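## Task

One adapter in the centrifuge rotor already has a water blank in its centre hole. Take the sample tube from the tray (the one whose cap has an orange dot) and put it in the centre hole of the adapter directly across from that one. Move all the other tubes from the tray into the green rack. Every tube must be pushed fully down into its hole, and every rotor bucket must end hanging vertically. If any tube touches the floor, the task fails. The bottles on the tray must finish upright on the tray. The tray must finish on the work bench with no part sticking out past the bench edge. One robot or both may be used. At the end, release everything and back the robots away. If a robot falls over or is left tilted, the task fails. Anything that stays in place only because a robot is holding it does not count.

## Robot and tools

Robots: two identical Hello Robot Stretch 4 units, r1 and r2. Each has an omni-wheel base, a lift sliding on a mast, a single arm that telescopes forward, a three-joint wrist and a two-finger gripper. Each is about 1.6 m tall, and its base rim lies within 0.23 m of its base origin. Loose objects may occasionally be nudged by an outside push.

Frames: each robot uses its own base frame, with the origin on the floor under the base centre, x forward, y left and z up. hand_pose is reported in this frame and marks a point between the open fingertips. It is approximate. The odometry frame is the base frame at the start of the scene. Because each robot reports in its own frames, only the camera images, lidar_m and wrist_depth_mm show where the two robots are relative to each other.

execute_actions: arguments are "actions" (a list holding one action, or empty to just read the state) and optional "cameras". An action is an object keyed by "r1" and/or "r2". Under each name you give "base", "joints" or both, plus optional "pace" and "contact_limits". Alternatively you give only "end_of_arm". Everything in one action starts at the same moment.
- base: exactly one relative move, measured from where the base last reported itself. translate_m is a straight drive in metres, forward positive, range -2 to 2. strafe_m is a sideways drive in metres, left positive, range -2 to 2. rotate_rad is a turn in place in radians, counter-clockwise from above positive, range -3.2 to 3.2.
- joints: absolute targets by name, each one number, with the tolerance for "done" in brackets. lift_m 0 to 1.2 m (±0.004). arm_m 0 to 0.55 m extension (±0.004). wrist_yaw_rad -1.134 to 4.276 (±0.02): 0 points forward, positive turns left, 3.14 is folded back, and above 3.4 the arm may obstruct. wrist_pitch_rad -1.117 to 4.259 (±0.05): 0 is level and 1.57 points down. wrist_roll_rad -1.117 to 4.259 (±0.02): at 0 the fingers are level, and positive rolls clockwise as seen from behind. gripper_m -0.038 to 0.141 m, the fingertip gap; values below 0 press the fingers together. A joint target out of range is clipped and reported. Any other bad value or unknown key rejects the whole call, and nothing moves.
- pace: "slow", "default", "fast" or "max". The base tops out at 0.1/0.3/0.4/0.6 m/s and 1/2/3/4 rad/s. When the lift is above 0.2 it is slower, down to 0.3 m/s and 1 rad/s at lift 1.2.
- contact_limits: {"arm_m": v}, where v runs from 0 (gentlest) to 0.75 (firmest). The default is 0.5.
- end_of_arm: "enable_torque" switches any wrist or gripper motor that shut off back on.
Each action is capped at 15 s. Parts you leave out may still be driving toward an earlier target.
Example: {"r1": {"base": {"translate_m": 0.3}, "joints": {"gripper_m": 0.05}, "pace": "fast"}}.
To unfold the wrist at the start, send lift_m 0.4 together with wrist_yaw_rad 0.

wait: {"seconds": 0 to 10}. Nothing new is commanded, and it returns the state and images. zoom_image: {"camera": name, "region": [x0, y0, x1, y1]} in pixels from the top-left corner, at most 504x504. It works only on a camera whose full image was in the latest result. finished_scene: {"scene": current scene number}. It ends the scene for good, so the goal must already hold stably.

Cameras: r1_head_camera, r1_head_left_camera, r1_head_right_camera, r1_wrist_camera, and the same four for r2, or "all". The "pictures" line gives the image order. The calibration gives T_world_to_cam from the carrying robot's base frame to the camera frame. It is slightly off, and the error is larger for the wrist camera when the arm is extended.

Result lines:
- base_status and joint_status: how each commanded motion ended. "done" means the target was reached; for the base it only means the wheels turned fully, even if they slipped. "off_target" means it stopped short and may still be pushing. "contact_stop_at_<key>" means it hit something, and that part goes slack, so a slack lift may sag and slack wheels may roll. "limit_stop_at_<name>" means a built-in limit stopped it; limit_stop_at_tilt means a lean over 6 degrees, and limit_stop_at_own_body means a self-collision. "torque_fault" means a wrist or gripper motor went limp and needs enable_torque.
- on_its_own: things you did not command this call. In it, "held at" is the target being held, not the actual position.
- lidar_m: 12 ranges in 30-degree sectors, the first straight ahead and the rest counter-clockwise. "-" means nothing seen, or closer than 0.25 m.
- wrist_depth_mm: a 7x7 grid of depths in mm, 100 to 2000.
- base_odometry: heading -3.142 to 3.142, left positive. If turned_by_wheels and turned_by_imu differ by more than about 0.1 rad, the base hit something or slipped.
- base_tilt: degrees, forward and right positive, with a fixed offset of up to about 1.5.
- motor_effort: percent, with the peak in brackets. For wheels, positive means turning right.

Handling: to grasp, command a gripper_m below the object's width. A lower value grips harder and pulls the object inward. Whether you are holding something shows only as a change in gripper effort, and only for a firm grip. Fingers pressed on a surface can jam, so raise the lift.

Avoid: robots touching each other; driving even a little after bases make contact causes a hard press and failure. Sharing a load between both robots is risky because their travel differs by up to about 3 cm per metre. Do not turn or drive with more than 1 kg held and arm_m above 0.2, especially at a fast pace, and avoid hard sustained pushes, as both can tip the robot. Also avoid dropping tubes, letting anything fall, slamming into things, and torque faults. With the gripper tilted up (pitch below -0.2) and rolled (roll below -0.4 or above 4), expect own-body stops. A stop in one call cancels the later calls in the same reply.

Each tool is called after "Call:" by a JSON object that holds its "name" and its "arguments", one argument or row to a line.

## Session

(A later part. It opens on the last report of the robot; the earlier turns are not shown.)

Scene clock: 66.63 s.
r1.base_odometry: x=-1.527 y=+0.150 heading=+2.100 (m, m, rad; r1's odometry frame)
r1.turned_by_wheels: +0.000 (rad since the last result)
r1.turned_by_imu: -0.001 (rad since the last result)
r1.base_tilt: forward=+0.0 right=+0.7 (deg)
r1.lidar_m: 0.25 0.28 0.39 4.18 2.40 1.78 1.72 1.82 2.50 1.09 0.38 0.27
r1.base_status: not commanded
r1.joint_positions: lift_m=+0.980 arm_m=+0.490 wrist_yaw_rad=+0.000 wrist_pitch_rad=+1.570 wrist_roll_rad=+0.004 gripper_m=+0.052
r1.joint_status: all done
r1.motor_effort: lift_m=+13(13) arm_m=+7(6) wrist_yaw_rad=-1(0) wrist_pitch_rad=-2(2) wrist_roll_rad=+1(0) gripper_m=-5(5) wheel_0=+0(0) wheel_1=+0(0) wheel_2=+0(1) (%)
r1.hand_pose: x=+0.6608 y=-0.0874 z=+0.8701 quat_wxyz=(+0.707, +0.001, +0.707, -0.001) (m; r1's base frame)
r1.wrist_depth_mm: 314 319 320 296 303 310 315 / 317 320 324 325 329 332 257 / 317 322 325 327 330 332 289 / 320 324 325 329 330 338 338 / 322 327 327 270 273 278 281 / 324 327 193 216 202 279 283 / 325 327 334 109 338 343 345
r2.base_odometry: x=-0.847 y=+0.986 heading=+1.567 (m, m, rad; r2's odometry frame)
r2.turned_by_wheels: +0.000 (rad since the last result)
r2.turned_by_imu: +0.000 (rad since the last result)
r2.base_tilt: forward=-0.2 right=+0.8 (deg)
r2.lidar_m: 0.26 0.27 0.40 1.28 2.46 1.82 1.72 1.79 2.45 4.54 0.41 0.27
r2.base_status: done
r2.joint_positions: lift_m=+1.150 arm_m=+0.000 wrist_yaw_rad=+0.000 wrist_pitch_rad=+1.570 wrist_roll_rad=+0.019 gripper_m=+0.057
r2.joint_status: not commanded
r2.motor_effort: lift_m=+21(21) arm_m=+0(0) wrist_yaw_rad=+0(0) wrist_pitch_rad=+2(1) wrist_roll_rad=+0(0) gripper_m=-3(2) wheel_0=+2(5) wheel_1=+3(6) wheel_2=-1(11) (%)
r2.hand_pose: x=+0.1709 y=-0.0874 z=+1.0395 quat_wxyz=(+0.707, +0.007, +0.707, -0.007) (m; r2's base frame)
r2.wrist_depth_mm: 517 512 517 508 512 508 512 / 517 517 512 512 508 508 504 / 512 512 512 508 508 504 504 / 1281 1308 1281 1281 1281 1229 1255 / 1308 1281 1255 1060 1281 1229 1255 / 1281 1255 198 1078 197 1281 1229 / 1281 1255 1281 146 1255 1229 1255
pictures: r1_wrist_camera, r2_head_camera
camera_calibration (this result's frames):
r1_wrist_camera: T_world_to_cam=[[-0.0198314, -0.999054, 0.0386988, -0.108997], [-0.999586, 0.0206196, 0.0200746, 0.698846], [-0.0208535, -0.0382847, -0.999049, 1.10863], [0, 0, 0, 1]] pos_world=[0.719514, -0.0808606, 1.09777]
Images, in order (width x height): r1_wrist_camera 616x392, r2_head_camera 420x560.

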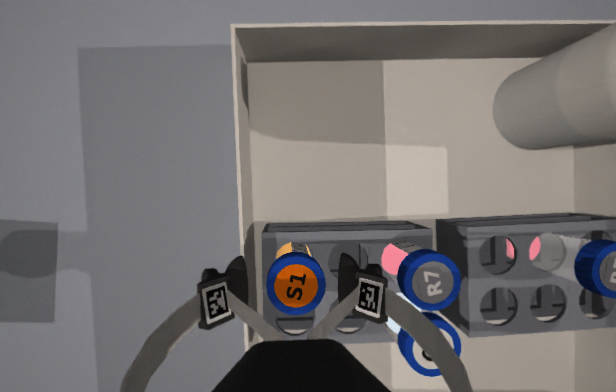

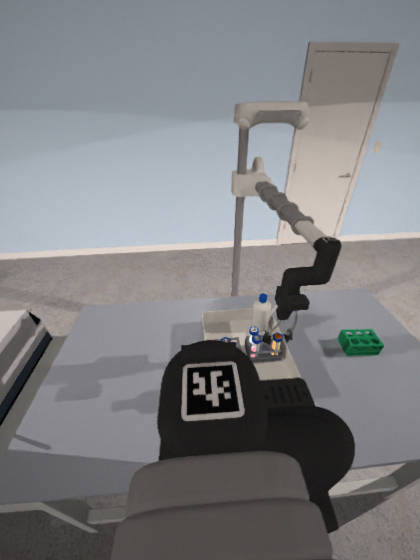

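Call:
{"name": "execute_actions", "arguments": {
  "actions": [
    {"r1":{"joints":{"gripper_m":0.012}}}
  ],
  "cameras": ["r1_wrist_camera"]
}}

Call:
{"name": "execute_actions", "arguments": {
  "actions": [
    {"r1":{"joints":{"lift_m":1.2}}}
  ],
  "cameras": ["r1_wrist_camera","r2_head_camera"]
}}

Call:
{"name": "zoom_image", "arguments": {
  "camera": "r2_head_camera",
  "region": [220, 220, 380, 380]
}}

Scene clock: 70.47 s.
r1.base_odometry: x=-1.527 y=+0.150 heading=+2.100 (m, m, rad; r1's odometry frame)
r1.turned_by_wheels: +0.000 (rad since the last result)
r1.turned_by_imu: -0.001 (rad since the last result)
r1.base_tilt: forward=-0.1 right=+0.7 (deg)
r1.lidar_m: 0.26 0.28 0.38 4.18 2.38 1.79 1.73 1.81 2.50 1.10 0.38 0.28
r1.base_status: not commanded
r1.joint_positions: lift_m=+0.980 arm_m=+0.490 wrist_yaw_rad=+0.000 wrist_pitch_rad=+1.570 wrist_roll_rad=+0.004 gripper_m=+0.012
r1.joint_status: all done
r1.motor_effort: lift_m=+13(13) arm_m=+7(7) wrist_yaw_rad=+0(0) wrist_pitch_rad=+0(1) wrist_roll_rad=+0(2) gripper_m=-17(17) wheel_0=+0(0) wheel_1=+0(0) wheel_2=+0(0) (%)
r1.hand_pose: x=+0.6608 y=-0.0874 z=+0.8701 quat_wxyz=(+0.707, +0.001, +0.707, -0.001) (m; r1's base frame)
r1.wrist_depth_mm: 315 319 320 297 304 312 317 / 315 322 322 324 329 332 256 / 317 322 325 327 330 336 289 / 319 324 327 330 332 336 340 / 322 325 329 268 274 279 281 / 325 325 187 203 190 281 282 / 325 329 330 109 338 343 343
r2.base_odometry: x=-0.847 y=+0.986 heading=+1.567 (m, m, rad; r2's odometry frame)
r2.turned_by_wheels: +0.000 (rad since the last result)
r2.turned_by_imu: +0.000 (rad since the last result)
r2.base_tilt: forward=-0.3 right=+0.7 (deg)
r2.lidar_m: 0.26 0.27 0.39 1.28 2.48 1.79 1.71 1.79 2.45 4.53 0.36 0.28
r2.base_status: not commanded
r2.joint_positions: lift_m=+1.150 arm_m=+0.000 wrist_yaw_rad=+0.000 wrist_pitch_rad=+1.570 wrist_roll_rad=+0.019 gripper_m=+0.057
r2.joint_status: not commanded
r2.motor_effort: lift_m=+21(21) arm_m=+0(0) wrist_yaw_rad=+1(0) wrist_pitch_rad=+2(4) wrist_roll_rad=-1(1) gripper_m=-3(3) wheel_0=+2(2) wheel_1=+3(3) wheel_2=-1(1) (%)
r2.hand_pose: x=+0.1709 y=-0.0874 z=+1.0395 quat_wxyz=(+0.707, +0.007, +0.707, -0.007) (m; r2's base frame)
r2.wrist_depth_mm: 521 517 517 512 508 512 512 / 521 517 517 512 512 508 504 / 512 508 508 512 512 504 504 / 1281 1281 1255 1281 1255 1281 1281 / 1308 1255 1281 1078 1281 1255 1229 / 1281 1281 197 1060 197 1255 1255 / 1281 1308 1255 146 1255 1229 1229
pictures: r1_wrist_camera
camera_calibration (this result's frames):
r1_wrist_camera: T_world_to_cam=[[-0.0198313, -0.999054, 0.0386988, -0.108998], [-0.999586, 0.0206194, 0.0200744, 0.698847], [-0.0208534, -0.0382847, -0.999049, 1.10863], [0, 0, 0, 1]] pos_world=[0.719514, -0.0808606, 1.09777]
Images, in order (width x height): r1_wrist_camera 616x392.

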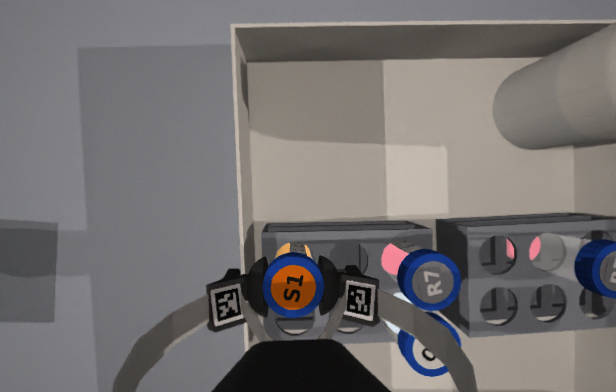

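Scene clock: 72.47 s.
r1.base_odometry: x=-1.527 y=+0.150 heading=+2.100 (m, m, rad; r1's odometry frame)
r1.turned_by_wheels: +0.000 (rad since the last result)
r1.turned_by_imu: +0.000 (rad since the last result)
r1.base_tilt: forward=+0.0 right=+0.7 (deg)
r1.lidar_m: 0.25 0.28 0.39 4.17 2.40 1.80 1.72 1.81 2.52 1.12 0.38 0.27
r1.base_status: not commanded
r1.joint_positions: lift_m=+1.200 arm_m=+0.490 wrist_yaw_rad=+0.000 wrist_pitch_rad=+1.570 wrist_roll_rad=+0.004 gripper_m=+0.012
r1.joint_status: all done
r1.motor_effort: lift_m=+22(24) arm_m=+7(7) wrist_yaw_rad=+0(2) wrist_pitch_rad=-1(1) wrist_roll_rad=-1(1) gripper_m=-17(16) wheel_0=+0(0) wheel_1=+0(0) wheel_2=+0(0) (%)
r1.hand_pose: x=+0.6608 y=-0.0874 z=+1.0893 quat_wxyz=(+0.707, +0.001, +0.707, -0.001) (m; r1's base frame)
r1.wrist_depth_mm: 521 525 535 539 544 554 559 / 521 535 535 544 549 559 564 / 535 535 539 544 549 430 569 / 530 539 544 549 554 559 569 / 480 539 549 488 500 559 574 / 539 544 187 202 190 564 580 / 535 539 549 109 559 574 591
r2.base_odometry: x=-0.847 y=+0.986 heading=+1.567 (m, m, rad; r2's odometry frame)
r2.turned_by_wheels: +0.000 (rad since the last result)
r2.turned_by_imu: +0.000 (rad since the last result)
r2.base_tilt: forward=-0.3 right=+0.9 (deg)
r2.lidar_m: 0.26 0.28 0.37 1.31 2.47 1.80 1.72 1.77 2.43 4.53 0.39 0.28
r2.base_status: not commanded
r2.joint_positions: lift_m=+1.150 arm_m=+0.000 wrist_yaw_rad=+0.000 wrist_pitch_rad=+1.570 wrist_roll_rad=+0.019 gripper_m=+0.057
r2.joint_status: not commanded
r2.motor_effort: lift_m=+21(21) arm_m=+0(0) wrist_yaw_rad=+0(1) wrist_pitch_rad=+3(3) wrist_roll_rad=-1(0) gripper_m=-2(3) wheel_0=+2(2) wheel_1=+3(3) wheel_2=-1(1) (%)
r2.hand_pose: x=+0.1709 y=-0.0874 z=+1.0395 quat_wxyz=(+0.707, +0.007, +0.707, -0.007) (m; r2's base frame)
r2.wrist_depth_mm: 517 525 517 508 512 508 512 / 517 517 521 517 512 508 508 / 512 512 508 508 508 500 500 / 1308 1308 1281 1281 1281 1281 1281 / 1281 1281 1281 1078 1281 1255 1255 / 1281 1255 197 1042 198 1255 1229 / 1308 1255 1281 146 1281 1255 1229
pictures: r1_wrist_camera, r2_head_camera
camera_calibration (this result's frames):
r1_wrist_camera: T_world_to_cam=[[-0.0198314, -0.999054, 0.0386988, -0.117481], [-0.999586, 0.0206195, 0.0200744, 0.694449], [-0.0208534, -0.0382847, -0.999049, 1.32764], [0, 0, 0, 1]] pos_world=[0.719517, -0.0808606, 1.31698]
Images, in order (width x height): r1_wrist_camera 616x392, r2_head_camera 420x560.

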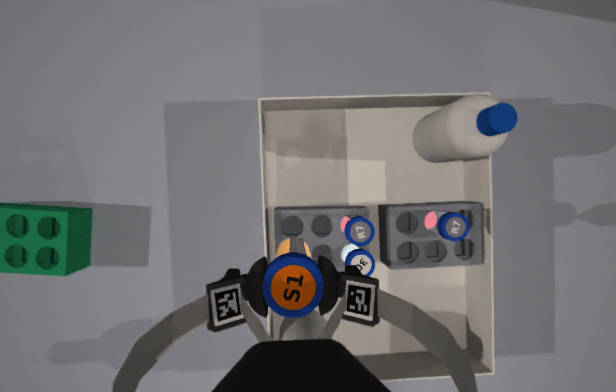

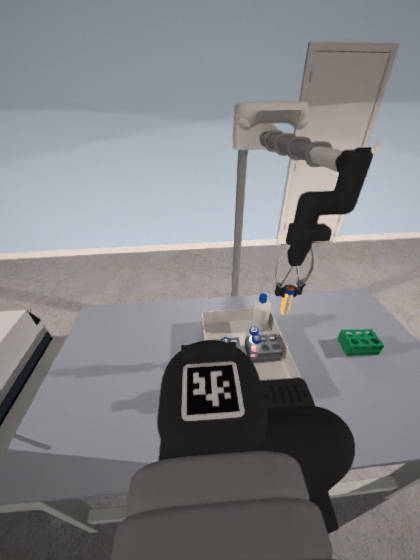

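Region (220, 220, 380, 380) of r2_head_camera's 420x560 image, scaled by 3.150, with more detail than that image has.

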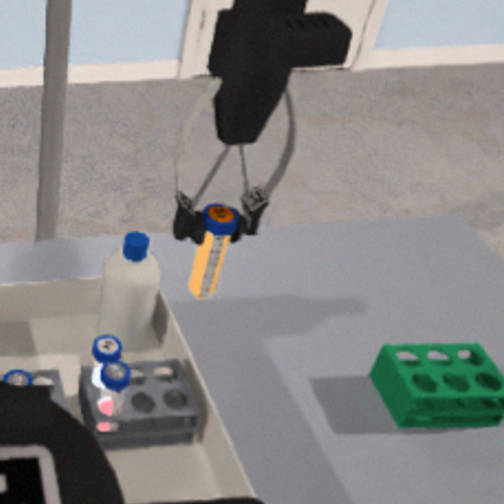

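Call:
{"name": "execute_actions", "arguments": {
  "actions": [
    {"r1":{"base":{"translate_m":-0.1},"joints":{"arm_m":0.3},"pace":"fast"},"r2":{"joints":{"arm_m":0.2},"pace":"fast"}}
  ],
  "cameras": []
}}

Call:
{"name": "execute_actions", "arguments": {
  "actions": [
    {"r1":{"base":{"strafe_m":-1.385},"pace":"fast"},"r2":{"joints":{"arm_m":0.36},"pace":"fast"}}
  ],
  "cameras": ["r1_wrist_camera","r2_wrist_camera","r1_head_camera"]
}}

Scene clock: 82.33 s.
r1.base_odometry: x=-1.476 y=+0.064 heading=+2.100 (m, m, rad; r1's odometry frame)
r1.turned_by_wheels: +0.000 (rad since the last result)
r1.turned_by_imu: -0.001 (rad since the last result)
r1.base_tilt: forward=+0.0 right=+0.7 (deg)
r1.lidar_m: 0.35 0.38 0.53 4.18 2.26 1.70 1.62 1.70 2.35 1.34 0.52 0.38
r1.base_status: done
r1.joint_positions: lift_m=+1.200 arm_m=+0.301 wrist_yaw_rad=+0.000 wrist_pitch_rad=+1.570 wrist_roll_rad=+0.004 gripper_m=+0.012
r1.joint_status: all done
r1.motor_effort: lift_m=+22(22) arm_m=-7(6) wrist_yaw_rad=-1(1) wrist_pitch_rad=-2(0) wrist_roll_rad=+1(0) gripper_m=-17(20) wheel_0=+0(3) wheel_1=+1(6) wheel_2=-1(7) (%)
r1.hand_pose: x=+0.4723 y=-0.0874 z=+1.0893 quat_wxyz=(+0.707, +0.001, +0.707, -0.001) (m; r1's base frame)
r1.wrist_depth_mm: 488 535 539 480 500 521 559 / 525 530 535 539 544 559 564 / 525 539 539 418 549 559 569 / 530 539 544 554 554 569 569 / 530 539 549 554 564 569 574 / 1308 1308 188 204 190 1366 1397 / 1281 1281 1098 109 1366 1366 1397
r2.base_odometry: x=-0.847 y=+0.986 heading=+1.567 (m, m, rad; r2's odometry frame)
r2.turned_by_wheels: +0.000 (rad since the last result)
r2.turned_by_imu: +0.000 (rad since the last result)
r2.base_tilt: forward=-0.2 right=+0.7 (deg)
r2.lidar_m: 0.25 0.28 0.38 1.31 2.50 1.79 1.70 1.79 2.45 4.51 0.39 0.28
r2.base_status: not commanded
r2.joint_positions: lift_m=+1.150 arm_m=+0.198 wrist_yaw_rad=+0.000 wrist_pitch_rad=+1.570 wrist_roll_rad=+0.019 gripper_m=+0.057
r2.joint_status: all done
r2.motor_effort: lift_m=+21(21) arm_m=+9(11) wrist_yaw_rad=+0(1) wrist_pitch_rad=+3(1) wrist_roll_rad=+0(1) gripper_m=-4(4) wheel_0=+2(2) wheel_1=+3(3) wheel_2=-1(1) (%)
r2.hand_pose: x=+0.3696 y=-0.0874 z=+1.0395 quat_wxyz=(+0.707, +0.007, +0.707, -0.007) (m; r2's base frame)
r2.wrist_depth_mm: 521 521 512 455 459 452 504 / 517 517 508 504 508 504 504 / 512 512 508 477 508 504 496 / 512 512 508 500 504 504 504 / 508 508 508 508 500 504 500 / 504 500 197 504 196 496 492 / 1281 1255 1042 146 1255 1255 1255
pictures: none
No camera images: the call's "cameras" was empty. Leave "cameras" out to get every camera's image.

Scene clock: 88.27 s.
r1.base_odometry: x=-0.280 y=+0.763 heading=+2.100 (m, m, rad; r1's odometry frame)
r1.turned_by_wheels: +0.000 (rad since the last result)
r1.turned_by_imu: -0.002 (rad since the last result)
r1.base_tilt: forward=+0.0 right=+0.6 (deg)
r1.lidar_m: 0.34 0.36 0.55 1.47 2.33 1.71 1.64 1.71 2.38 3.20 0.49 0.34
r1.base_status: done
r1.joint_positions: lift_m=+1.200 arm_m=+0.301 wrist_yaw_rad=+0.000 wrist_pitch_rad=+1.570 wrist_roll_rad=+0.004 gripper_m=+0.012
r1.joint_status: not commanded
r1.motor_effort: lift_m=+22(22) arm_m=-7(7) wrist_yaw_rad=-1(0) wrist_pitch_rad=+0(1) wrist_roll_rad=+0(0) gripper_m=-16(17) wheel_0=+1(6) wheel_1=+1(9) wheel_2=-1(2) (%)
r1.hand_pose: x=+0.4723 y=-0.0874 z=+1.0893 quat_wxyz=(+0.707, +0.001, +0.707, -0.001) (m; r1's base frame)
r1.wrist_depth_mm: 1255 480 554 564 564 517 1336 / 1229 535 554 559 569 530 1366 / 1255 492 559 564 574 517 1336 / 1281 492 564 621 530 517 1366 / 917 496 500 504 517 1366 1366 / 1281 1281 188 202 190 1366 1430 / 1281 1308 1118 109 1336 1366 1397
r2.base_odometry: x=-0.847 y=+0.986 heading=+1.567 (m, m, rad; r2's odometry frame)
r2.turned_by_wheels: +0.000 (rad since the last result)
r2.turned_by_imu: +0.000 (rad since the last result)
r2.base_tilt: forward=-0.3 right=+0.8 (deg)
r2.lidar_m: 0.26 0.28 0.38 1.29 2.48 1.80 1.71 1.81 2.44 4.54 0.39 0.27
r2.base_status: not commanded
r2.joint_positions: lift_m=+1.150 arm_m=+0.358 wrist_yaw_rad=+0.000 wrist_pitch_rad=+1.570 wrist_roll_rad=+0.019 gripper_m=+0.057
r2.joint_status: all done
r2.motor_effort: lift_m=+21(21) arm_m=+9(12) wrist_yaw_rad=-1(0) wrist_pitch_rad=+4(2) wrist_roll_rad=+0(0) gripper_m=-2(4) wheel_0=+2(2) wheel_1=+3(3) wheel_2=-1(1) (%)
r2.hand_pose: x=+0.5297 y=-0.0874 z=+1.0395 quat_wxyz=(+0.707, +0.007, +0.707, -0.007) (m; r2's base frame)
r2.wrist_depth_mm: 517 517 517 508 504 445 512 / 512 512 512 512 504 500 504 / 521 512 512 449 442 452 500 / 512 508 504 504 496 496 500 / 512 504 500 496 492 500 500 / 512 500 197 466 197 500 496 / 508 504 496 147 500 496 492
pictures: r1_head_camera, r1_wrist_camera, r2_wrist_camera
camera_calibration (this result's frames):
r1_wrist_camera: T_world_to_cam=[[-0.020049, -0.99905, 0.0387028, -0.12112], [-0.999577, 0.0208451, 0.0202764, 0.505849], [-0.0210639, -0.03828, -0.999045, 1.32381], [0, 0, 0, 1]] pos_world=[0.531092, -0.0808739, 1.31698]
r2_wrist_camera: T_world_to_cam=[[-0.0348475, -0.999041, -0.0265167, -0.0351284], [-0.999023, 0.0355442, -0.0262715, 0.624508], [0.0271888, 0.0255753, -0.999303, 1.2522], [0, 0, 0, 1]] pos_world=[0.588628, -0.0893179, 1.26681]
Images, in order (width x height): r1_head_camera 420x560, r1_wrist_camera 616x392, r2_wrist_camera 616x392.

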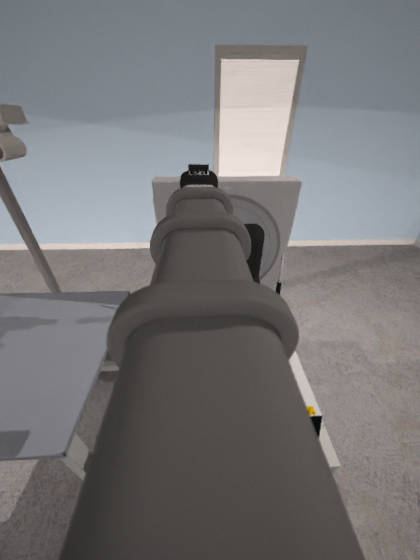

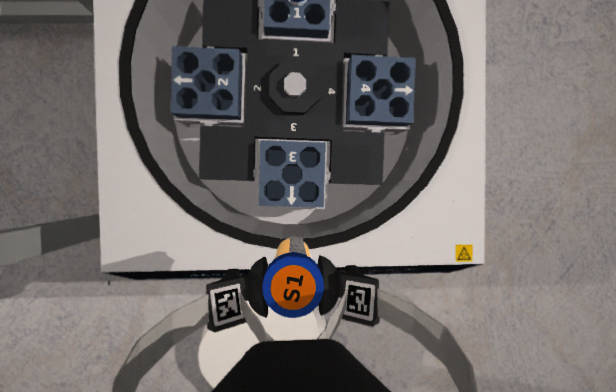

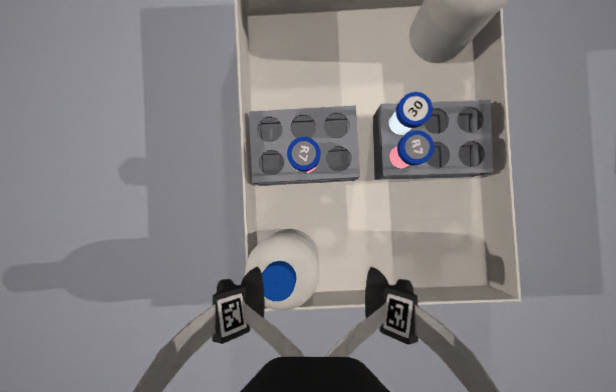

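Call:
{"name": "execute_actions", "arguments": {
  "actions": [
    {"r1":{"joints":{"arm_m":0.376,"lift_m":1.03},"pace":"fast"},"r2":{"base":{"strafe_m":0.009},"joints":{"arm_m":0.472,"lift_m":1.11},"pace":"fast"}}
  ],
  "cameras": ["r1_wrist_camera","r2_wrist_camera"]
}}

Scene clock: 95.80 s.
r1.base_odometry: x=-0.280 y=+0.763 heading=+2.100 (m, m, rad; r1's odometry frame)
r1.turned_by_wheels: +0.000 (rad since the last result)
r1.turned_by_imu: -0.001 (rad since the last result)
r1.base_tilt: forward=+0.0 right=+0.6 (deg)
r1.lidar_m: 0.33 0.35 0.53 1.46 2.31 1.70 1.64 1.74 2.38 3.21 0.50 0.36
r1.base_status: not commanded
r1.joint_positions: lift_m=+1.030 arm_m=+0.375 wrist_yaw_rad=+0.000 wrist_pitch_rad=+1.570 wrist_roll_rad=+0.004 gripper_m=+0.012
r1.joint_status: all done
r1.motor_effort: lift_m=+14(18) arm_m=+7(6) wrist_yaw_rad=+0(1) wrist_pitch_rad=+0(3) wrist_roll_rad=+1(0) gripper_m=-17(17) wheel_0=+0(1) wheel_1=+1(1) wheel_2=-1(2) (%)
r1.hand_pose: x=+0.5458 y=-0.0874 z=+0.9200 quat_wxyz=(+0.707, +0.001, +0.707, -0.001) (m; r1's base frame)
r1.wrist_depth_mm: 319 399 387 382 399 387 342 / 322 368 389 389 394 392 345 / 322 382 392 375 389 387 347 / 324 413 394 394 402 402 349 / 325 373 399 373 430 349 351 / 329 330 187 203 190 349 353 / 330 332 336 109 347 351 357
r2.base_odometry: x=-0.856 y=+0.986 heading=+1.567 (m, m, rad; r2's odometry frame)
r2.turned_by_wheels: +0.000 (rad since the last result)
r2.turned_by_imu: +0.000 (rad since the last result)
r2.base_tilt: forward=-0.2 right=+0.7 (deg)
r2.lidar_m: 0.25 0.28 0.36 1.30 2.48 1.81 1.71 1.78 2.43 4.53 0.41 0.29
r2.base_status: done
r2.joint_positions: lift_m=+1.110 arm_m=+0.470 wrist_yaw_rad=+0.000 wrist_pitch_rad=+1.570 wrist_roll_rad=+0.019 gripper_m=+0.057
r2.joint_status: all done
r2.motor_effort: lift_m=+16(19) arm_m=+9(10) wrist_yaw_rad=+0(1) wrist_pitch_rad=+2(3) wrist_roll_rad=+0(0) gripper_m=-4(5) wheel_0=-1(10) wheel_1=+1(7) wheel_2=+0(1) (%)
r2.hand_pose: x=+0.6416 y=-0.0874 z=+0.9999 quat_wxyz=(+0.707, +0.007, +0.707, -0.007) (m; r2's base frame)
r2.wrist_depth_mm: 477 477 473 469 473 462 466 / 477 477 473 466 462 329 462 / 473 469 466 462 462 439 459 / 469 469 466 462 459 413 462 / 469 469 462 402 399 394 455 / 466 459 197 455 196 455 455 / 466 466 462 146 455 433 455
pictures: r1_wrist_camera, r2_wrist_camera
camera_calibration (this result's frames):
r1_wrist_camera: T_world_to_cam=[[-0.0198371, -0.999054, 0.0386993, -0.113208], [-0.999585, 0.0206261, 0.0200966, 0.58286], [-0.0208758, -0.0382846, -0.999049, 1.15614], [0, 0, 0, 1]] pos_world=[0.604508, -0.080861, 1.14771]
r2_wrist_camera: T_world_to_cam=[[-0.0348862, -0.999039, -0.0265163, -0.0322517], [-0.999022, 0.0355825, -0.0262592, 0.735322], [0.0271775, 0.0255743, -0.999303, 1.20961], [0, 0, 0, 1]] pos_world=[0.700604, -0.0893202, 1.22722]
Images, in order (width x height): r1_wrist_camera 616x392, r2_wrist_camera 616x392.

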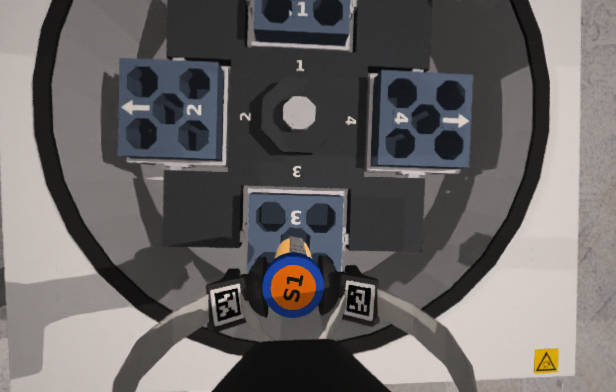

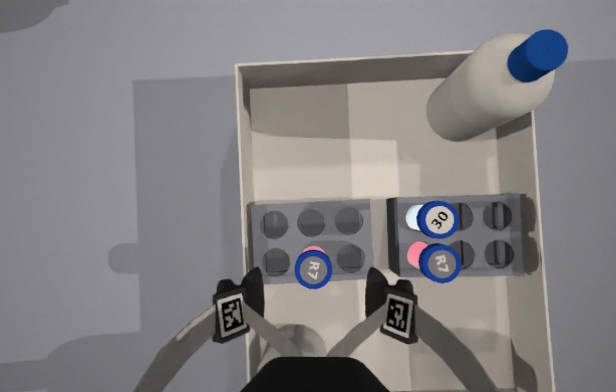

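Call:
{"name": "zoom_image", "arguments": {
  "camera": "r1_wrist_camera",
  "region": [230, 180, 370, 320]
}}

Region (230, 180, 370, 320) of r1_wrist_camera's 616x392 image, scaled by 3.600.

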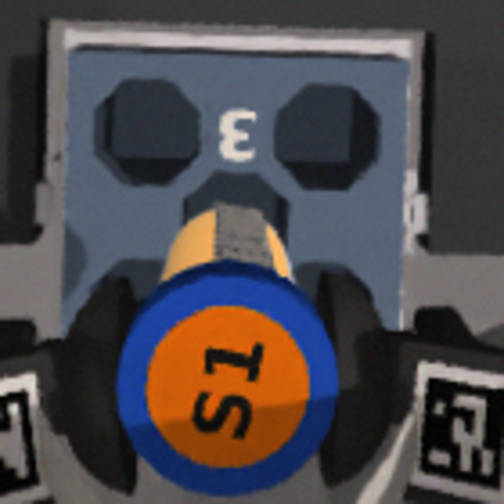

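Call:
{"name": "execute_actions", "arguments": {
  "actions": [
    {"r1":{"base":{"strafe_m":-0.003},"joints":{"lift_m":0.985}},"r2":{"base":{"strafe_m":0.003},"joints":{"lift_m":0.98,"gripper_m":0.052},"pace":"fast"}}
  ],
  "cameras": ["r1_wrist_camera","r2_wrist_camera"]
}}

Call:
{"name": "zoom_image", "arguments": {
  "camera": "r1_wrist_camera",
  "region": [230, 180, 370, 320]
}}

Scene clock: 101.67 s.
r1.base_odometry: x=-0.278 y=+0.764 heading=+2.100 (m, m, rad; r1's odometry frame)
r1.turned_by_wheels: +0.000 (rad since the last result)
r1.turned_by_imu: -0.001 (rad since the last result)
r1.base_tilt: forward=-0.1 right=+0.7 (deg)
r1.lidar_m: 0.33 0.36 0.55 1.46 2.31 1.70 1.64 1.73 2.38 3.20 0.50 0.36
r1.base_status: done
r1.joint_positions: lift_m=+0.985 arm_m=+0.375 wrist_yaw_rad=+0.000 wrist_pitch_rad=+1.570 wrist_roll_rad=+0.004 gripper_m=+0.012
r1.joint_status: all done
r1.motor_effort: lift_m=+13(12) arm_m=+7(8) wrist_yaw_rad=-1(0) wrist_pitch_rad=+0(0) wrist_roll_rad=+0(1) gripper_m=-18(17) wheel_0=+1(3) wheel_1=-1(6) wheel_2=-1(1) (%)
r1.hand_pose: x=+0.5458 y=-0.0874 z=+0.8751 quat_wxyz=(+0.707, +0.001, +0.707, -0.001) (m; r1's base frame)
r1.wrist_depth_mm: 304 364 345 347 351 382 298 / 315 320 345 332 349 347 304 / 312 319 347 349 343 353 303 / 293 368 349 353 357 397 303 / 282 349 349 327 362 343 303 / 283 290 187 204 190 303 304 / 286 287 293 109 301 303 306
r2.base_odometry: x=-0.859 y=+0.986 heading=+1.567 (m, m, rad; r2's odometry frame)
r2.turned_by_wheels: +0.000 (rad since the last result)
r2.turned_by_imu: +0.000 (rad since the last result)
r2.base_tilt: forward=-0.2 right=+0.8 (deg)
r2.lidar_m: 0.26 0.26 0.39 1.29 2.48 1.81 1.73 1.79 2.43 4.55 0.39 0.27
r2.base_status: done
r2.joint_positions: lift_m=+0.980 arm_m=+0.470 wrist_yaw_rad=+0.000 wrist_pitch_rad=+1.570 wrist_roll_rad=+0.019 gripper_m=+0.052
r2.joint_status: all done
r2.motor_effort: lift_m=+16(17) arm_m=+8(9) wrist_yaw_rad=+0(0) wrist_pitch_rad=+2(4) wrist_roll_rad=+0(0) gripper_m=-2(4) wheel_0=+0(7) wheel_1=+0(6) wheel_2=+0(0) (%)
r2.hand_pose: x=+0.6416 y=-0.0874 z=+0.8700 quat_wxyz=(+0.707, +0.007, +0.707, -0.007) (m; r2's base frame)
r2.wrist_depth_mm: 342 342 314 319 327 314 222 / 342 340 334 336 332 324 260 / 342 336 334 332 332 330 329 / 340 336 332 334 325 270 298 / 336 336 301 271 301 267 267 / 336 332 207 208 199 266 267 / 332 332 300 148 325 324 322
pictures: r1_wrist_camera, r2_wrist_camera
camera_calibration (this result's frames):
r1_wrist_camera: T_world_to_cam=[[-0.0198371, -0.999054, 0.0386993, -0.111469], [-0.999585, 0.0206261, 0.0200967, 0.583766], [-0.0208759, -0.0382846, -0.999049, 1.11123], [0, 0, 0, 1]] pos_world=[0.604511, -0.080861, 1.10276]
r2_wrist_camera: T_world_to_cam=[[-0.0348865, -0.999039, -0.0265158, -0.0356986], [-0.999022, 0.0355824, -0.0262435, 0.731895], [0.0271618, 0.0255743, -0.999304, 1.07973], [0, 0, 0, 1]] pos_world=[0.700606, -0.0893202, 1.09724]
Images, in order (width x height): r1_wrist_camera 616x392, r2_wrist_camera 616x392.

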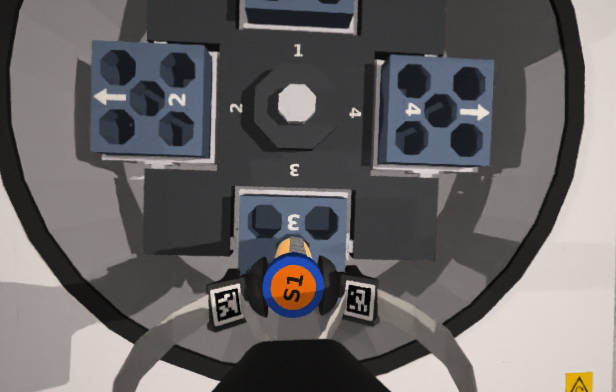

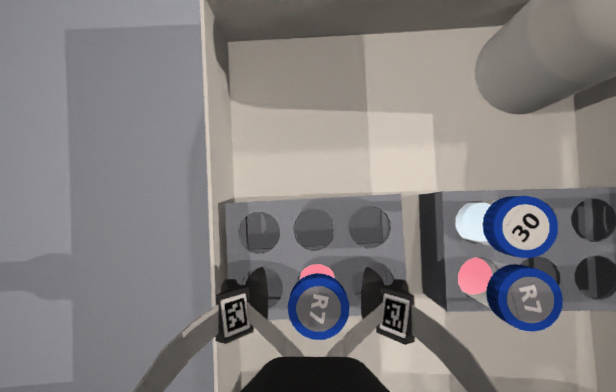

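Region (230, 180, 370, 320) of r1_wrist_camera's 616x392 image, scaled by 3.600.

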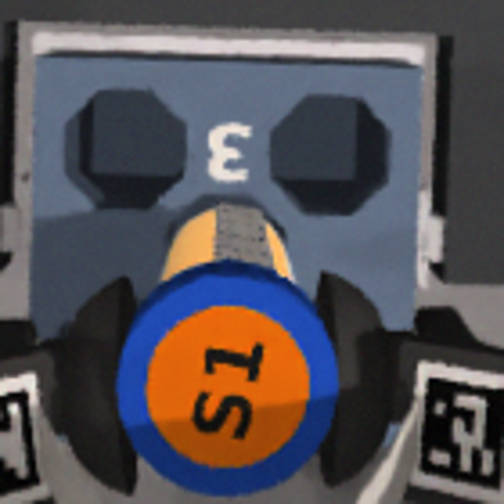

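Call:
{"name": "execute_actions", "arguments": {
  "actions": [
    {"r1":{"joints":{"lift_m":0.95},"pace":"slow"},"r2":{"base":{"translate_m":-0.004}}}
  ],
  "cameras": ["r1_wrist_camera","r2_wrist_camera"]
}}

Scene clock: 105.63 s.
r1.base_odometry: x=-0.278 y=+0.764 heading=+2.100 (m, m, rad; r1's odometry frame)
r1.turned_by_wheels: +0.000 (rad since the last result)
r1.turned_by_imu: -0.001 (rad since the last result)
r1.base_tilt: forward=+0.0 right=+0.6 (deg)
r1.lidar_m: 0.34 0.36 0.54 1.44 2.31 1.69 1.65 1.72 2.37 3.20 0.48 0.35
r1.base_status: not commanded
r1.joint_positions: lift_m=+0.950 arm_m=+0.375 wrist_yaw_rad=+0.000 wrist_pitch_rad=+1.570 wrist_roll_rad=+0.004 gripper_m=+0.012
r1.joint_status: all done
r1.motor_effort: lift_m=+13(13) arm_m=+7(7) wrist_yaw_rad=+1(1) wrist_pitch_rad=+0(0) wrist_roll_rad=+1(1) gripper_m=-16(16) wheel_0=+1(1) wheel_1=-1(1) wheel_2=-1(1) (%)
r1.hand_pose: x=+0.5458 y=-0.0874 z=+0.8401 quat_wxyz=(+0.707, +0.001, +0.707, -0.001) (m; r1's base frame)
r1.wrist_depth_mm: 287 297 310 314 317 338 294 / 285 291 312 296 319 297 304 / 293 298 314 317 320 300 303 / 293 314 314 319 324 373 286 / 264 324 315 291 324 329 270 / 249 289 187 203 190 281 268 / 251 250 287 109 273 267 271
r2.base_odometry: x=-0.859 y=+0.982 heading=+1.567 (m, m, rad; r2's odometry frame)
r2.turned_by_wheels: +0.000 (rad since the last result)
r2.turned_by_imu: +0.000 (rad since the last result)
r2.base_tilt: forward=-0.4 right=+0.9 (deg)
r2.lidar_m: 0.26 0.29 0.40 1.31 2.46 1.80 1.71 1.79 2.44 4.53 0.38 0.27
r2.base_status: done
r2.joint_positions: lift_m=+0.980 arm_m=+0.470 wrist_yaw_rad=+0.000 wrist_pitch_rad=+1.570 wrist_roll_rad=+0.019 gripper_m=+0.052
r2.joint_status: not commanded
r2.motor_effort: lift_m=+16(16) arm_m=+9(9) wrist_yaw_rad=+1(1) wrist_pitch_rad=+3(2) wrist_roll_rad=+0(1) gripper_m=-4(3) wheel_0=-2(3) wheel_1=-1(5) wheel_2=-1(9) (%)
r2.hand_pose: x=+0.6416 y=-0.0874 z=+0.8700 quat_wxyz=(+0.707, +0.007, +0.707, -0.007) (m; r2's base frame)
r2.wrist_depth_mm: 345 342 322 324 334 307 227 / 342 340 336 334 332 329 279 / 340 342 334 334 332 332 329 / 338 334 332 327 325 270 267 / 336 334 325 270 298 268 267 / 334 332 208 208 200 278 306 / 334 330 301 148 324 324 322
pictures: r1_wrist_camera, r2_wrist_camera
camera_calibration (this result's frames):
r1_wrist_camera: T_world_to_cam=[[-0.0198372, -0.999054, 0.0386993, -0.110115], [-0.999585, 0.0206263, 0.0200966, 0.58447], [-0.0208758, -0.0382846, -0.999049, 1.07628], [0, 0, 0, 1]] pos_world=[0.604512, -0.080861, 1.06778]
r2_wrist_camera: T_world_to_cam=[[-0.0348865, -0.999039, -0.0265158, -0.0356982], [-0.999022, 0.0355824, -0.0262436, 0.731907], [0.0271619, 0.0255743, -0.999304, 1.07973], [0, 0, 0, 1]] pos_world=[0.700618, -0.0893202, 1.09724]
Images, in order (width x height): r1_wrist_camera 616x392, r2_wrist_camera 616x392.

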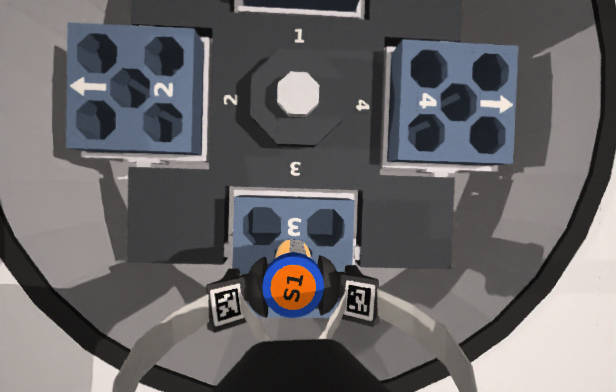

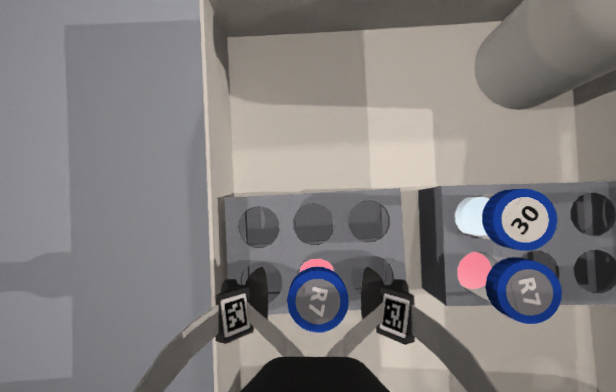

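Call:
{"name": "execute_actions", "arguments": {
  "actions": [
    {"r1":{"joints":{"lift_m":0.915},"pace":"slow"},"r2":{"joints":{"gripper_m":0.012}}}
  ],
  "cameras": ["r1_wrist_camera","r2_wrist_camera","r1_head_camera"]
}}

Call:
{"name": "zoom_image", "arguments": {
  "camera": "r1_head_camera",
  "region": [140, 280, 320, 420]
}}

Scene clock: 108.97 s.
r1.base_odometry: x=-0.278 y=+0.764 heading=+2.100 (m, m, rad; r1's odometry frame)
r1.turned_by_wheels: +0.000 (rad since the last result)
r1.turned_by_imu: -0.001 (rad since the last result)
r1.base_tilt: forward=-0.1 right=+0.6 (deg)
r1.lidar_m: 0.33 0.36 0.55 1.46 2.34 1.70 1.64 1.71 2.38 3.21 0.49 0.35
r1.base_status: not commanded
r1.joint_positions: lift_m=+0.915 arm_m=+0.375 wrist_yaw_rad=+0.000 wrist_pitch_rad=+1.570 wrist_roll_rad=+0.004 gripper_m=+0.012
r1.joint_status: all done
r1.motor_effort: lift_m=+13(13) arm_m=+8(8) wrist_yaw_rad=+0(0) wrist_pitch_rad=-1(2) wrist_roll_rad=+1(1) gripper_m=-17(16) wheel_0=+1(1) wheel_1=-1(1) wheel_2=-1(1) (%)
r1.hand_pose: x=+0.5458 y=-0.0874 z=+0.8051 quat_wxyz=(+0.707, +0.001, +0.707, -0.001) (m; r1's base frame)
r1.wrist_depth_mm: 267 246 276 277 282 271 281 / 264 249 277 258 282 264 290 / 276 277 278 282 285 276 290 / 294 277 279 283 287 336 289 / 263 279 279 257 289 303 265 / 230 289 187 203 190 282 233 / 216 229 289 109 272 228 234
r2.base_odometry: x=-0.859 y=+0.982 heading=+1.567 (m, m, rad; r2's odometry frame)
r2.turned_by_wheels: +0.000 (rad since the last result)
r2.turned_by_imu: +0.000 (rad since the last result)
r2.base_tilt: forward=-0.3 right=+0.8 (deg)
r2.lidar_m: 0.27 0.26 0.37 1.31 2.49 1.79 1.71 1.77 2.42 4.56 0.41 0.26
r2.base_status: not commanded
r2.joint_positions: lift_m=+0.980 arm_m=+0.470 wrist_yaw_rad=+0.000 wrist_pitch_rad=+1.570 wrist_roll_rad=+0.019 gripper_m=+0.012
r2.joint_status: all done
r2.motor_effort: lift_m=+16(16) arm_m=+9(9) wrist_yaw_rad=+0(1) wrist_pitch_rad=+4(2) wrist_roll_rad=+0(0) gripper_m=-12(13) wheel_0=-2(2) wheel_1=-1(1) wheel_2=-1(1) (%)
r2.hand_pose: x=+0.6416 y=-0.0874 z=+0.8700 quat_wxyz=(+0.707, +0.007, +0.707, -0.007) (m; r2's base frame)
r2.wrist_depth_mm: 343 340 322 325 334 309 226 / 342 340 338 334 334 330 279 / 336 338 332 332 330 329 327 / 338 336 334 327 325 270 268 / 336 336 325 271 307 267 267 / 336 332 194 200 192 278 304 / 332 332 300 327 325 324 324
pictures: r1_head_camera, r1_wrist_camera, r2_wrist_camera
camera_calibration (this result's frames):
r1_wrist_camera: T_world_to_cam=[[-0.0198371, -0.999054, 0.0386993, -0.108761], [-0.999585, 0.0206261, 0.0200967, 0.585174], [-0.0208759, -0.0382846, -0.999049, 1.04132], [0, 0, 0, 1]] pos_world=[0.604512, -0.080861, 1.03278]
r2_wrist_camera: T_world_to_cam=[[-0.0348865, -0.999039, -0.0265158, -0.0356981], [-0.999022, 0.0355824, -0.0262435, 0.731909], [0.0271618, 0.0255743, -0.999304, 1.07973], [0, 0, 0, 1]] pos_world=[0.70062, -0.0893202, 1.09724]
Images, in order (width x height): r1_head_camera 420x560, r1_wrist_camera 616x392, r2_wrist_camera 616x392.

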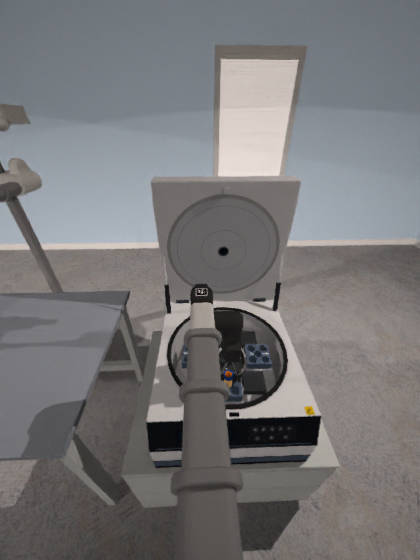

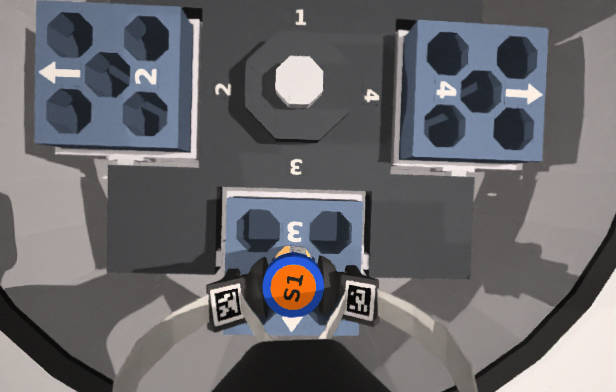

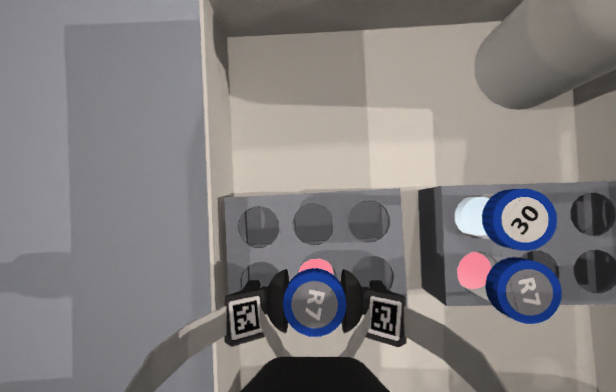

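Region (140, 280, 320, 420) of r1_head_camera's 420x560 image, scaled by 2.800, with more detail than that image has.

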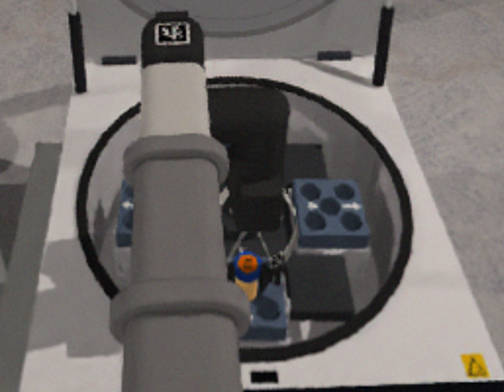

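Call:
{"name": "execute_actions", "arguments": {
  "actions": [
    {"r1":{"joints":{"gripper_m":0.052}},"r2":{"joints":{"lift_m":1.13}}}
  ],
  "cameras": ["r1_wrist_camera","r2_wrist_camera"]
}}

Scene clock: 112.27 s.
r1.base_odometry: x=-0.278 y=+0.764 heading=+2.100 (m, m, rad; r1's odometry frame)
r1.turned_by_wheels: +0.000 (rad since the last result)
r1.turned_by_imu: -0.001 (rad since the last result)
r1.base_tilt: forward=+0.0 right=+0.7 (deg)
r1.lidar_m: 0.34 0.35 0.54 1.47 2.31 1.70 1.65 1.73 2.40 3.18 0.50 0.35
r1.base_status: not commanded
r1.joint_positions: lift_m=+0.915 arm_m=+0.375 wrist_yaw_rad=+0.000 wrist_pitch_rad=+1.570 wrist_roll_rad=+0.004 gripper_m=+0.052
r1.joint_status: all done
r1.motor_effort: lift_m=+13(13) arm_m=+7(7) wrist_yaw_rad=+0(1) wrist_pitch_rad=-2(1) wrist_roll_rad=-2(3) gripper_m=-5(14) wheel_0=+1(1) wheel_1=-1(1) wheel_2=+0(1) (%)
r1.hand_pose: x=+0.5458 y=-0.0874 z=+0.8051 quat_wxyz=(+0.707, +0.001, +0.707, -0.001) (m; r1's base frame)
r1.wrist_depth_mm: 267 247 276 278 282 271 282 / 263 250 277 259 283 263 291 / 277 277 279 281 283 277 291 / 293 278 281 282 289 336 287 / 264 279 281 257 290 300 265 / 230 290 193 258 201 283 235 / 216 227 289 109 272 230 233
r2.base_odometry: x=-0.859 y=+0.982 heading=+1.567 (m, m, rad; r2's odometry frame)
r2.turned_by_wheels: +0.000 (rad since the last result)
r2.turned_by_imu: +0.000 (rad since the last result)
r2.base_tilt: forward=-0.3 right=+0.8 (deg)
r2.lidar_m: 0.26 0.25 0.38 1.27 2.47 1.78 1.69 1.76 2.45 4.56 0.40 0.27
r2.base_status: not commanded
r2.joint_positions: lift_m=+1.130 arm_m=+0.470 wrist_yaw_rad=+0.000 wrist_pitch_rad=+1.570 wrist_roll_rad=+0.019 gripper_m=+0.012
r2.joint_status: all done
r2.motor_effort: lift_m=+22(23) arm_m=+9(9) wrist_yaw_rad=+0(1) wrist_pitch_rad=+3(3) wrist_roll_rad=+0(0) gripper_m=-14(14) wheel_0=-2(1) wheel_1=-1(1) wheel_2=-1(1) (%)
r2.hand_pose: x=+0.6416 y=-0.0874 z=+1.0195 quat_wxyz=(+0.707, +0.007, +0.707, -0.007) (m; r2's base frame)
r2.wrist_depth_mm: 496 492 492 488 492 484 484 / 496 492 492 488 484 343 484 / 488 492 492 488 484 436 480 / 492 488 488 477 480 442 477 / 488 488 484 421 430 424 477 / 488 484 194 200 193 473 473 / 484 477 477 351 473 439 466
pictures: r1_wrist_camera, r2_wrist_camera
camera_calibration (this result's frames):
r1_wrist_camera: T_world_to_cam=[[-0.0198371, -0.999054, 0.0386993, -0.108761], [-0.999585, 0.0206261, 0.0200967, 0.585175], [-0.0208759, -0.0382846, -0.999049, 1.04132], [0, 0, 0, 1]] pos_world=[0.604513, -0.080861, 1.03278]
r2_wrist_camera: T_world_to_cam=[[-0.0348865, -0.999039, -0.0265158, -0.0317338], [-0.999022, 0.0355824, -0.0262436, 0.735835], [0.0271619, 0.0255743, -0.999304, 1.22913], [0, 0, 0, 1]] pos_world=[0.700622, -0.0893202, 1.24674]
Images, in order (width x height): r1_wrist_camera 616x392, r2_wrist_camera 616x392.

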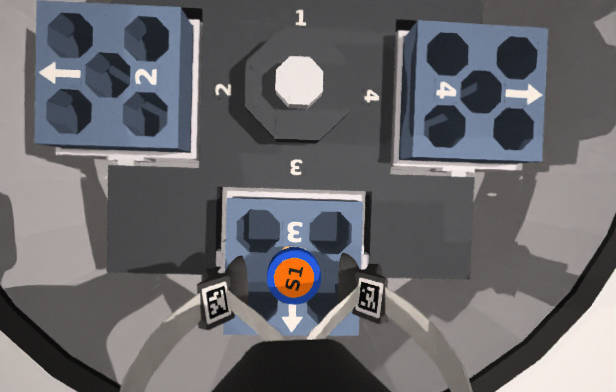

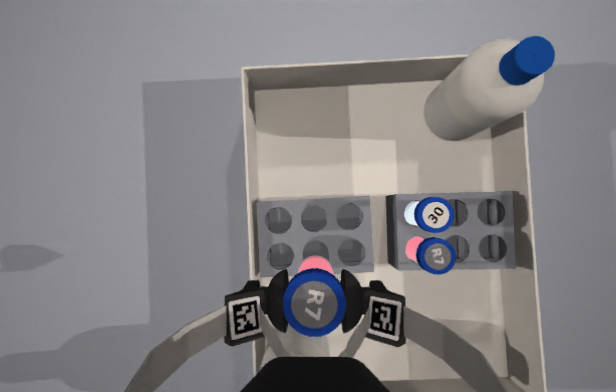

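Call:
{"name": "execute_actions", "arguments": {
  "actions": [
    {"r1":{"joints":{"lift_m":1.12},"pace":"fast"},"r2":{"base":{"strafe_m":-0.61},"pace":"fast"}}
  ],
  "cameras": ["r1_wrist_camera","r2_wrist_camera","r1_head_right_camera"]
}}

Call:
{"name": "zoom_image", "arguments": {
  "camera": "r1_head_right_camera",
  "region": [140, 300, 300, 440]
}}

Scene clock: 120.90 s.
r1.base_odometry: x=-0.278 y=+0.764 heading=+2.100 (m, m, rad; r1's odometry frame)
r1.turned_by_wheels: +0.000 (rad since the last result)
r1.turned_by_imu: -0.001 (rad since the last result)
r1.base_tilt: forward=-0.1 right=+0.6 (deg)
r1.lidar_m: 0.34 0.35 0.55 1.45 2.33 1.71 1.64 1.71 2.38 3.20 0.49 0.36
r1.base_status: not commanded
r1.joint_positions: lift_m=+1.120 arm_m=+0.375 wrist_yaw_rad=+0.000 wrist_pitch_rad=+1.570 wrist_roll_rad=+0.004 gripper_m=+0.052
r1.joint_status: all done
r1.motor_effort: lift_m=+22(23) arm_m=+7(7) wrist_yaw_rad=+1(1) wrist_pitch_rad=-1(1) wrist_roll_rad=+1(1) gripper_m=-4(5) wheel_0=+1(1) wheel_1=-1(1) wheel_2=+0(1) (%)
r1.hand_pose: x=+0.5458 y=-0.0874 z=+1.0094 quat_wxyz=(+0.707, +0.001, +0.707, -0.001) (m; r1's base frame)
r1.wrist_depth_mm: 991 424 477 455 484 433 1255 / 1160 452 477 484 488 439 1255 / 1182 452 484 466 466 455 1281 / 1182 455 480 488 496 439 1281 / 820 418 488 488 496 439 1281 / 1205 421 193 433 201 442 1308 / 1205 1205 1008 109 1255 1255 1281
r2.base_odometry: x=-0.249 y=+0.979 heading=+1.567 (m, m, rad; r2's odometry frame)
r2.turned_by_wheels: +0.000 (rad since the last result)
r2.turned_by_imu: -0.002 (rad since the last result)
r2.base_tilt: forward=-0.3 right=+0.8 (deg)
r2.lidar_m: 0.25 0.27 0.39 1.05 2.46 1.79 1.72 1.78 2.42 3.94 0.42 0.28
r2.base_status: done
r2.joint_positions: lift_m=+1.130 arm_m=+0.470 wrist_yaw_rad=+0.000 wrist_pitch_rad=+1.570 wrist_roll_rad=+0.019 gripper_m=+0.012
r2.joint_status: not commanded
r2.motor_effort: lift_m=+21(22) arm_m=+8(9) wrist_yaw_rad=+1(0) wrist_pitch_rad=+1(1) wrist_roll_rad=+0(0) gripper_m=-12(12) wheel_0=-1(11) wheel_1=+0(10) wheel_2=+0(0) (%)
r2.hand_pose: x=+0.6416 y=-0.0874 z=+1.0195 quat_wxyz=(+0.707, +0.007, +0.707, -0.007) (m; r2's base frame)
r2.wrist_depth_mm: 500 492 492 488 488 488 1281 / 496 496 488 492 484 492 1255 / 496 492 488 484 488 480 1255 / 488 488 484 480 488 484 1229 / 488 488 477 421 480 477 1255 / 484 484 194 200 193 473 1205 / 480 484 480 480 473 473 1205
pictures: r1_head_right_camera, r1_wrist_camera, r2_wrist_camera
camera_calibration (this result's frames):
r1_wrist_camera: T_world_to_cam=[[-0.0198372, -0.999054, 0.0386993, -0.116664], [-0.999585, 0.0206262, 0.0200966, 0.581074], [-0.0208758, -0.0382846, -0.999049, 1.24537], [0, 0, 0, 1]] pos_world=[0.604517, -0.080861, 1.23702]
r2_wrist_camera: T_world_to_cam=[[-0.0348892, -0.999039, -0.0265126, -0.0317338], [-0.999024, 0.0355827, -0.0261528, 0.735724], [0.027071, 0.0255743, -0.999306, 1.22927], [0, 0, 0, 1]] pos_world=[0.700621, -0.0893202, 1.24682]
Images, in order (width x height): r1_head_right_camera 420x672, r1_wrist_camera 616x392, r2_wrist_camera 616x392.

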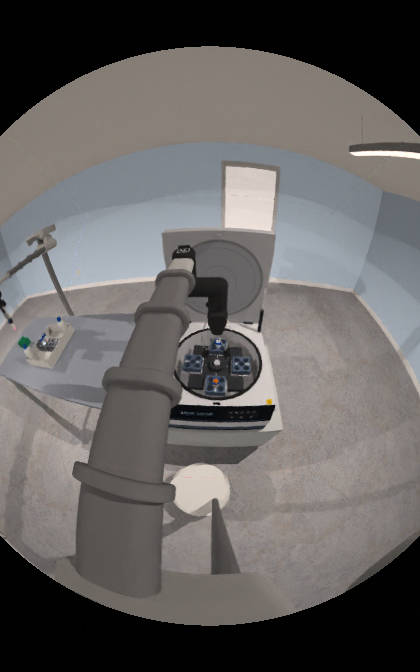

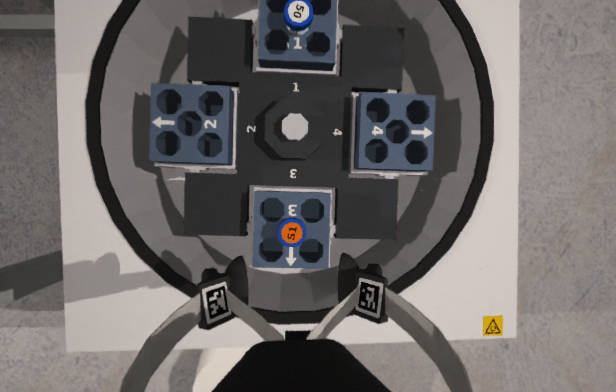

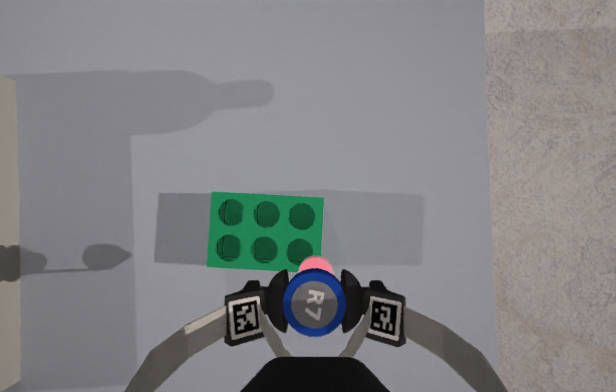

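Region (140, 300, 300, 440) of r1_head_right_camera's 420x672 image, scaled by 3.150, with more detail than that image has; it fills the top 441 rows of this view, and the rest is white.

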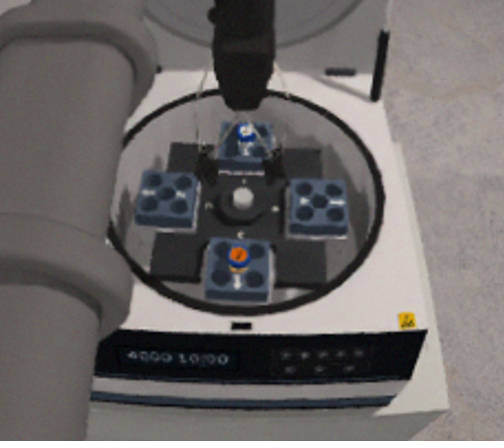

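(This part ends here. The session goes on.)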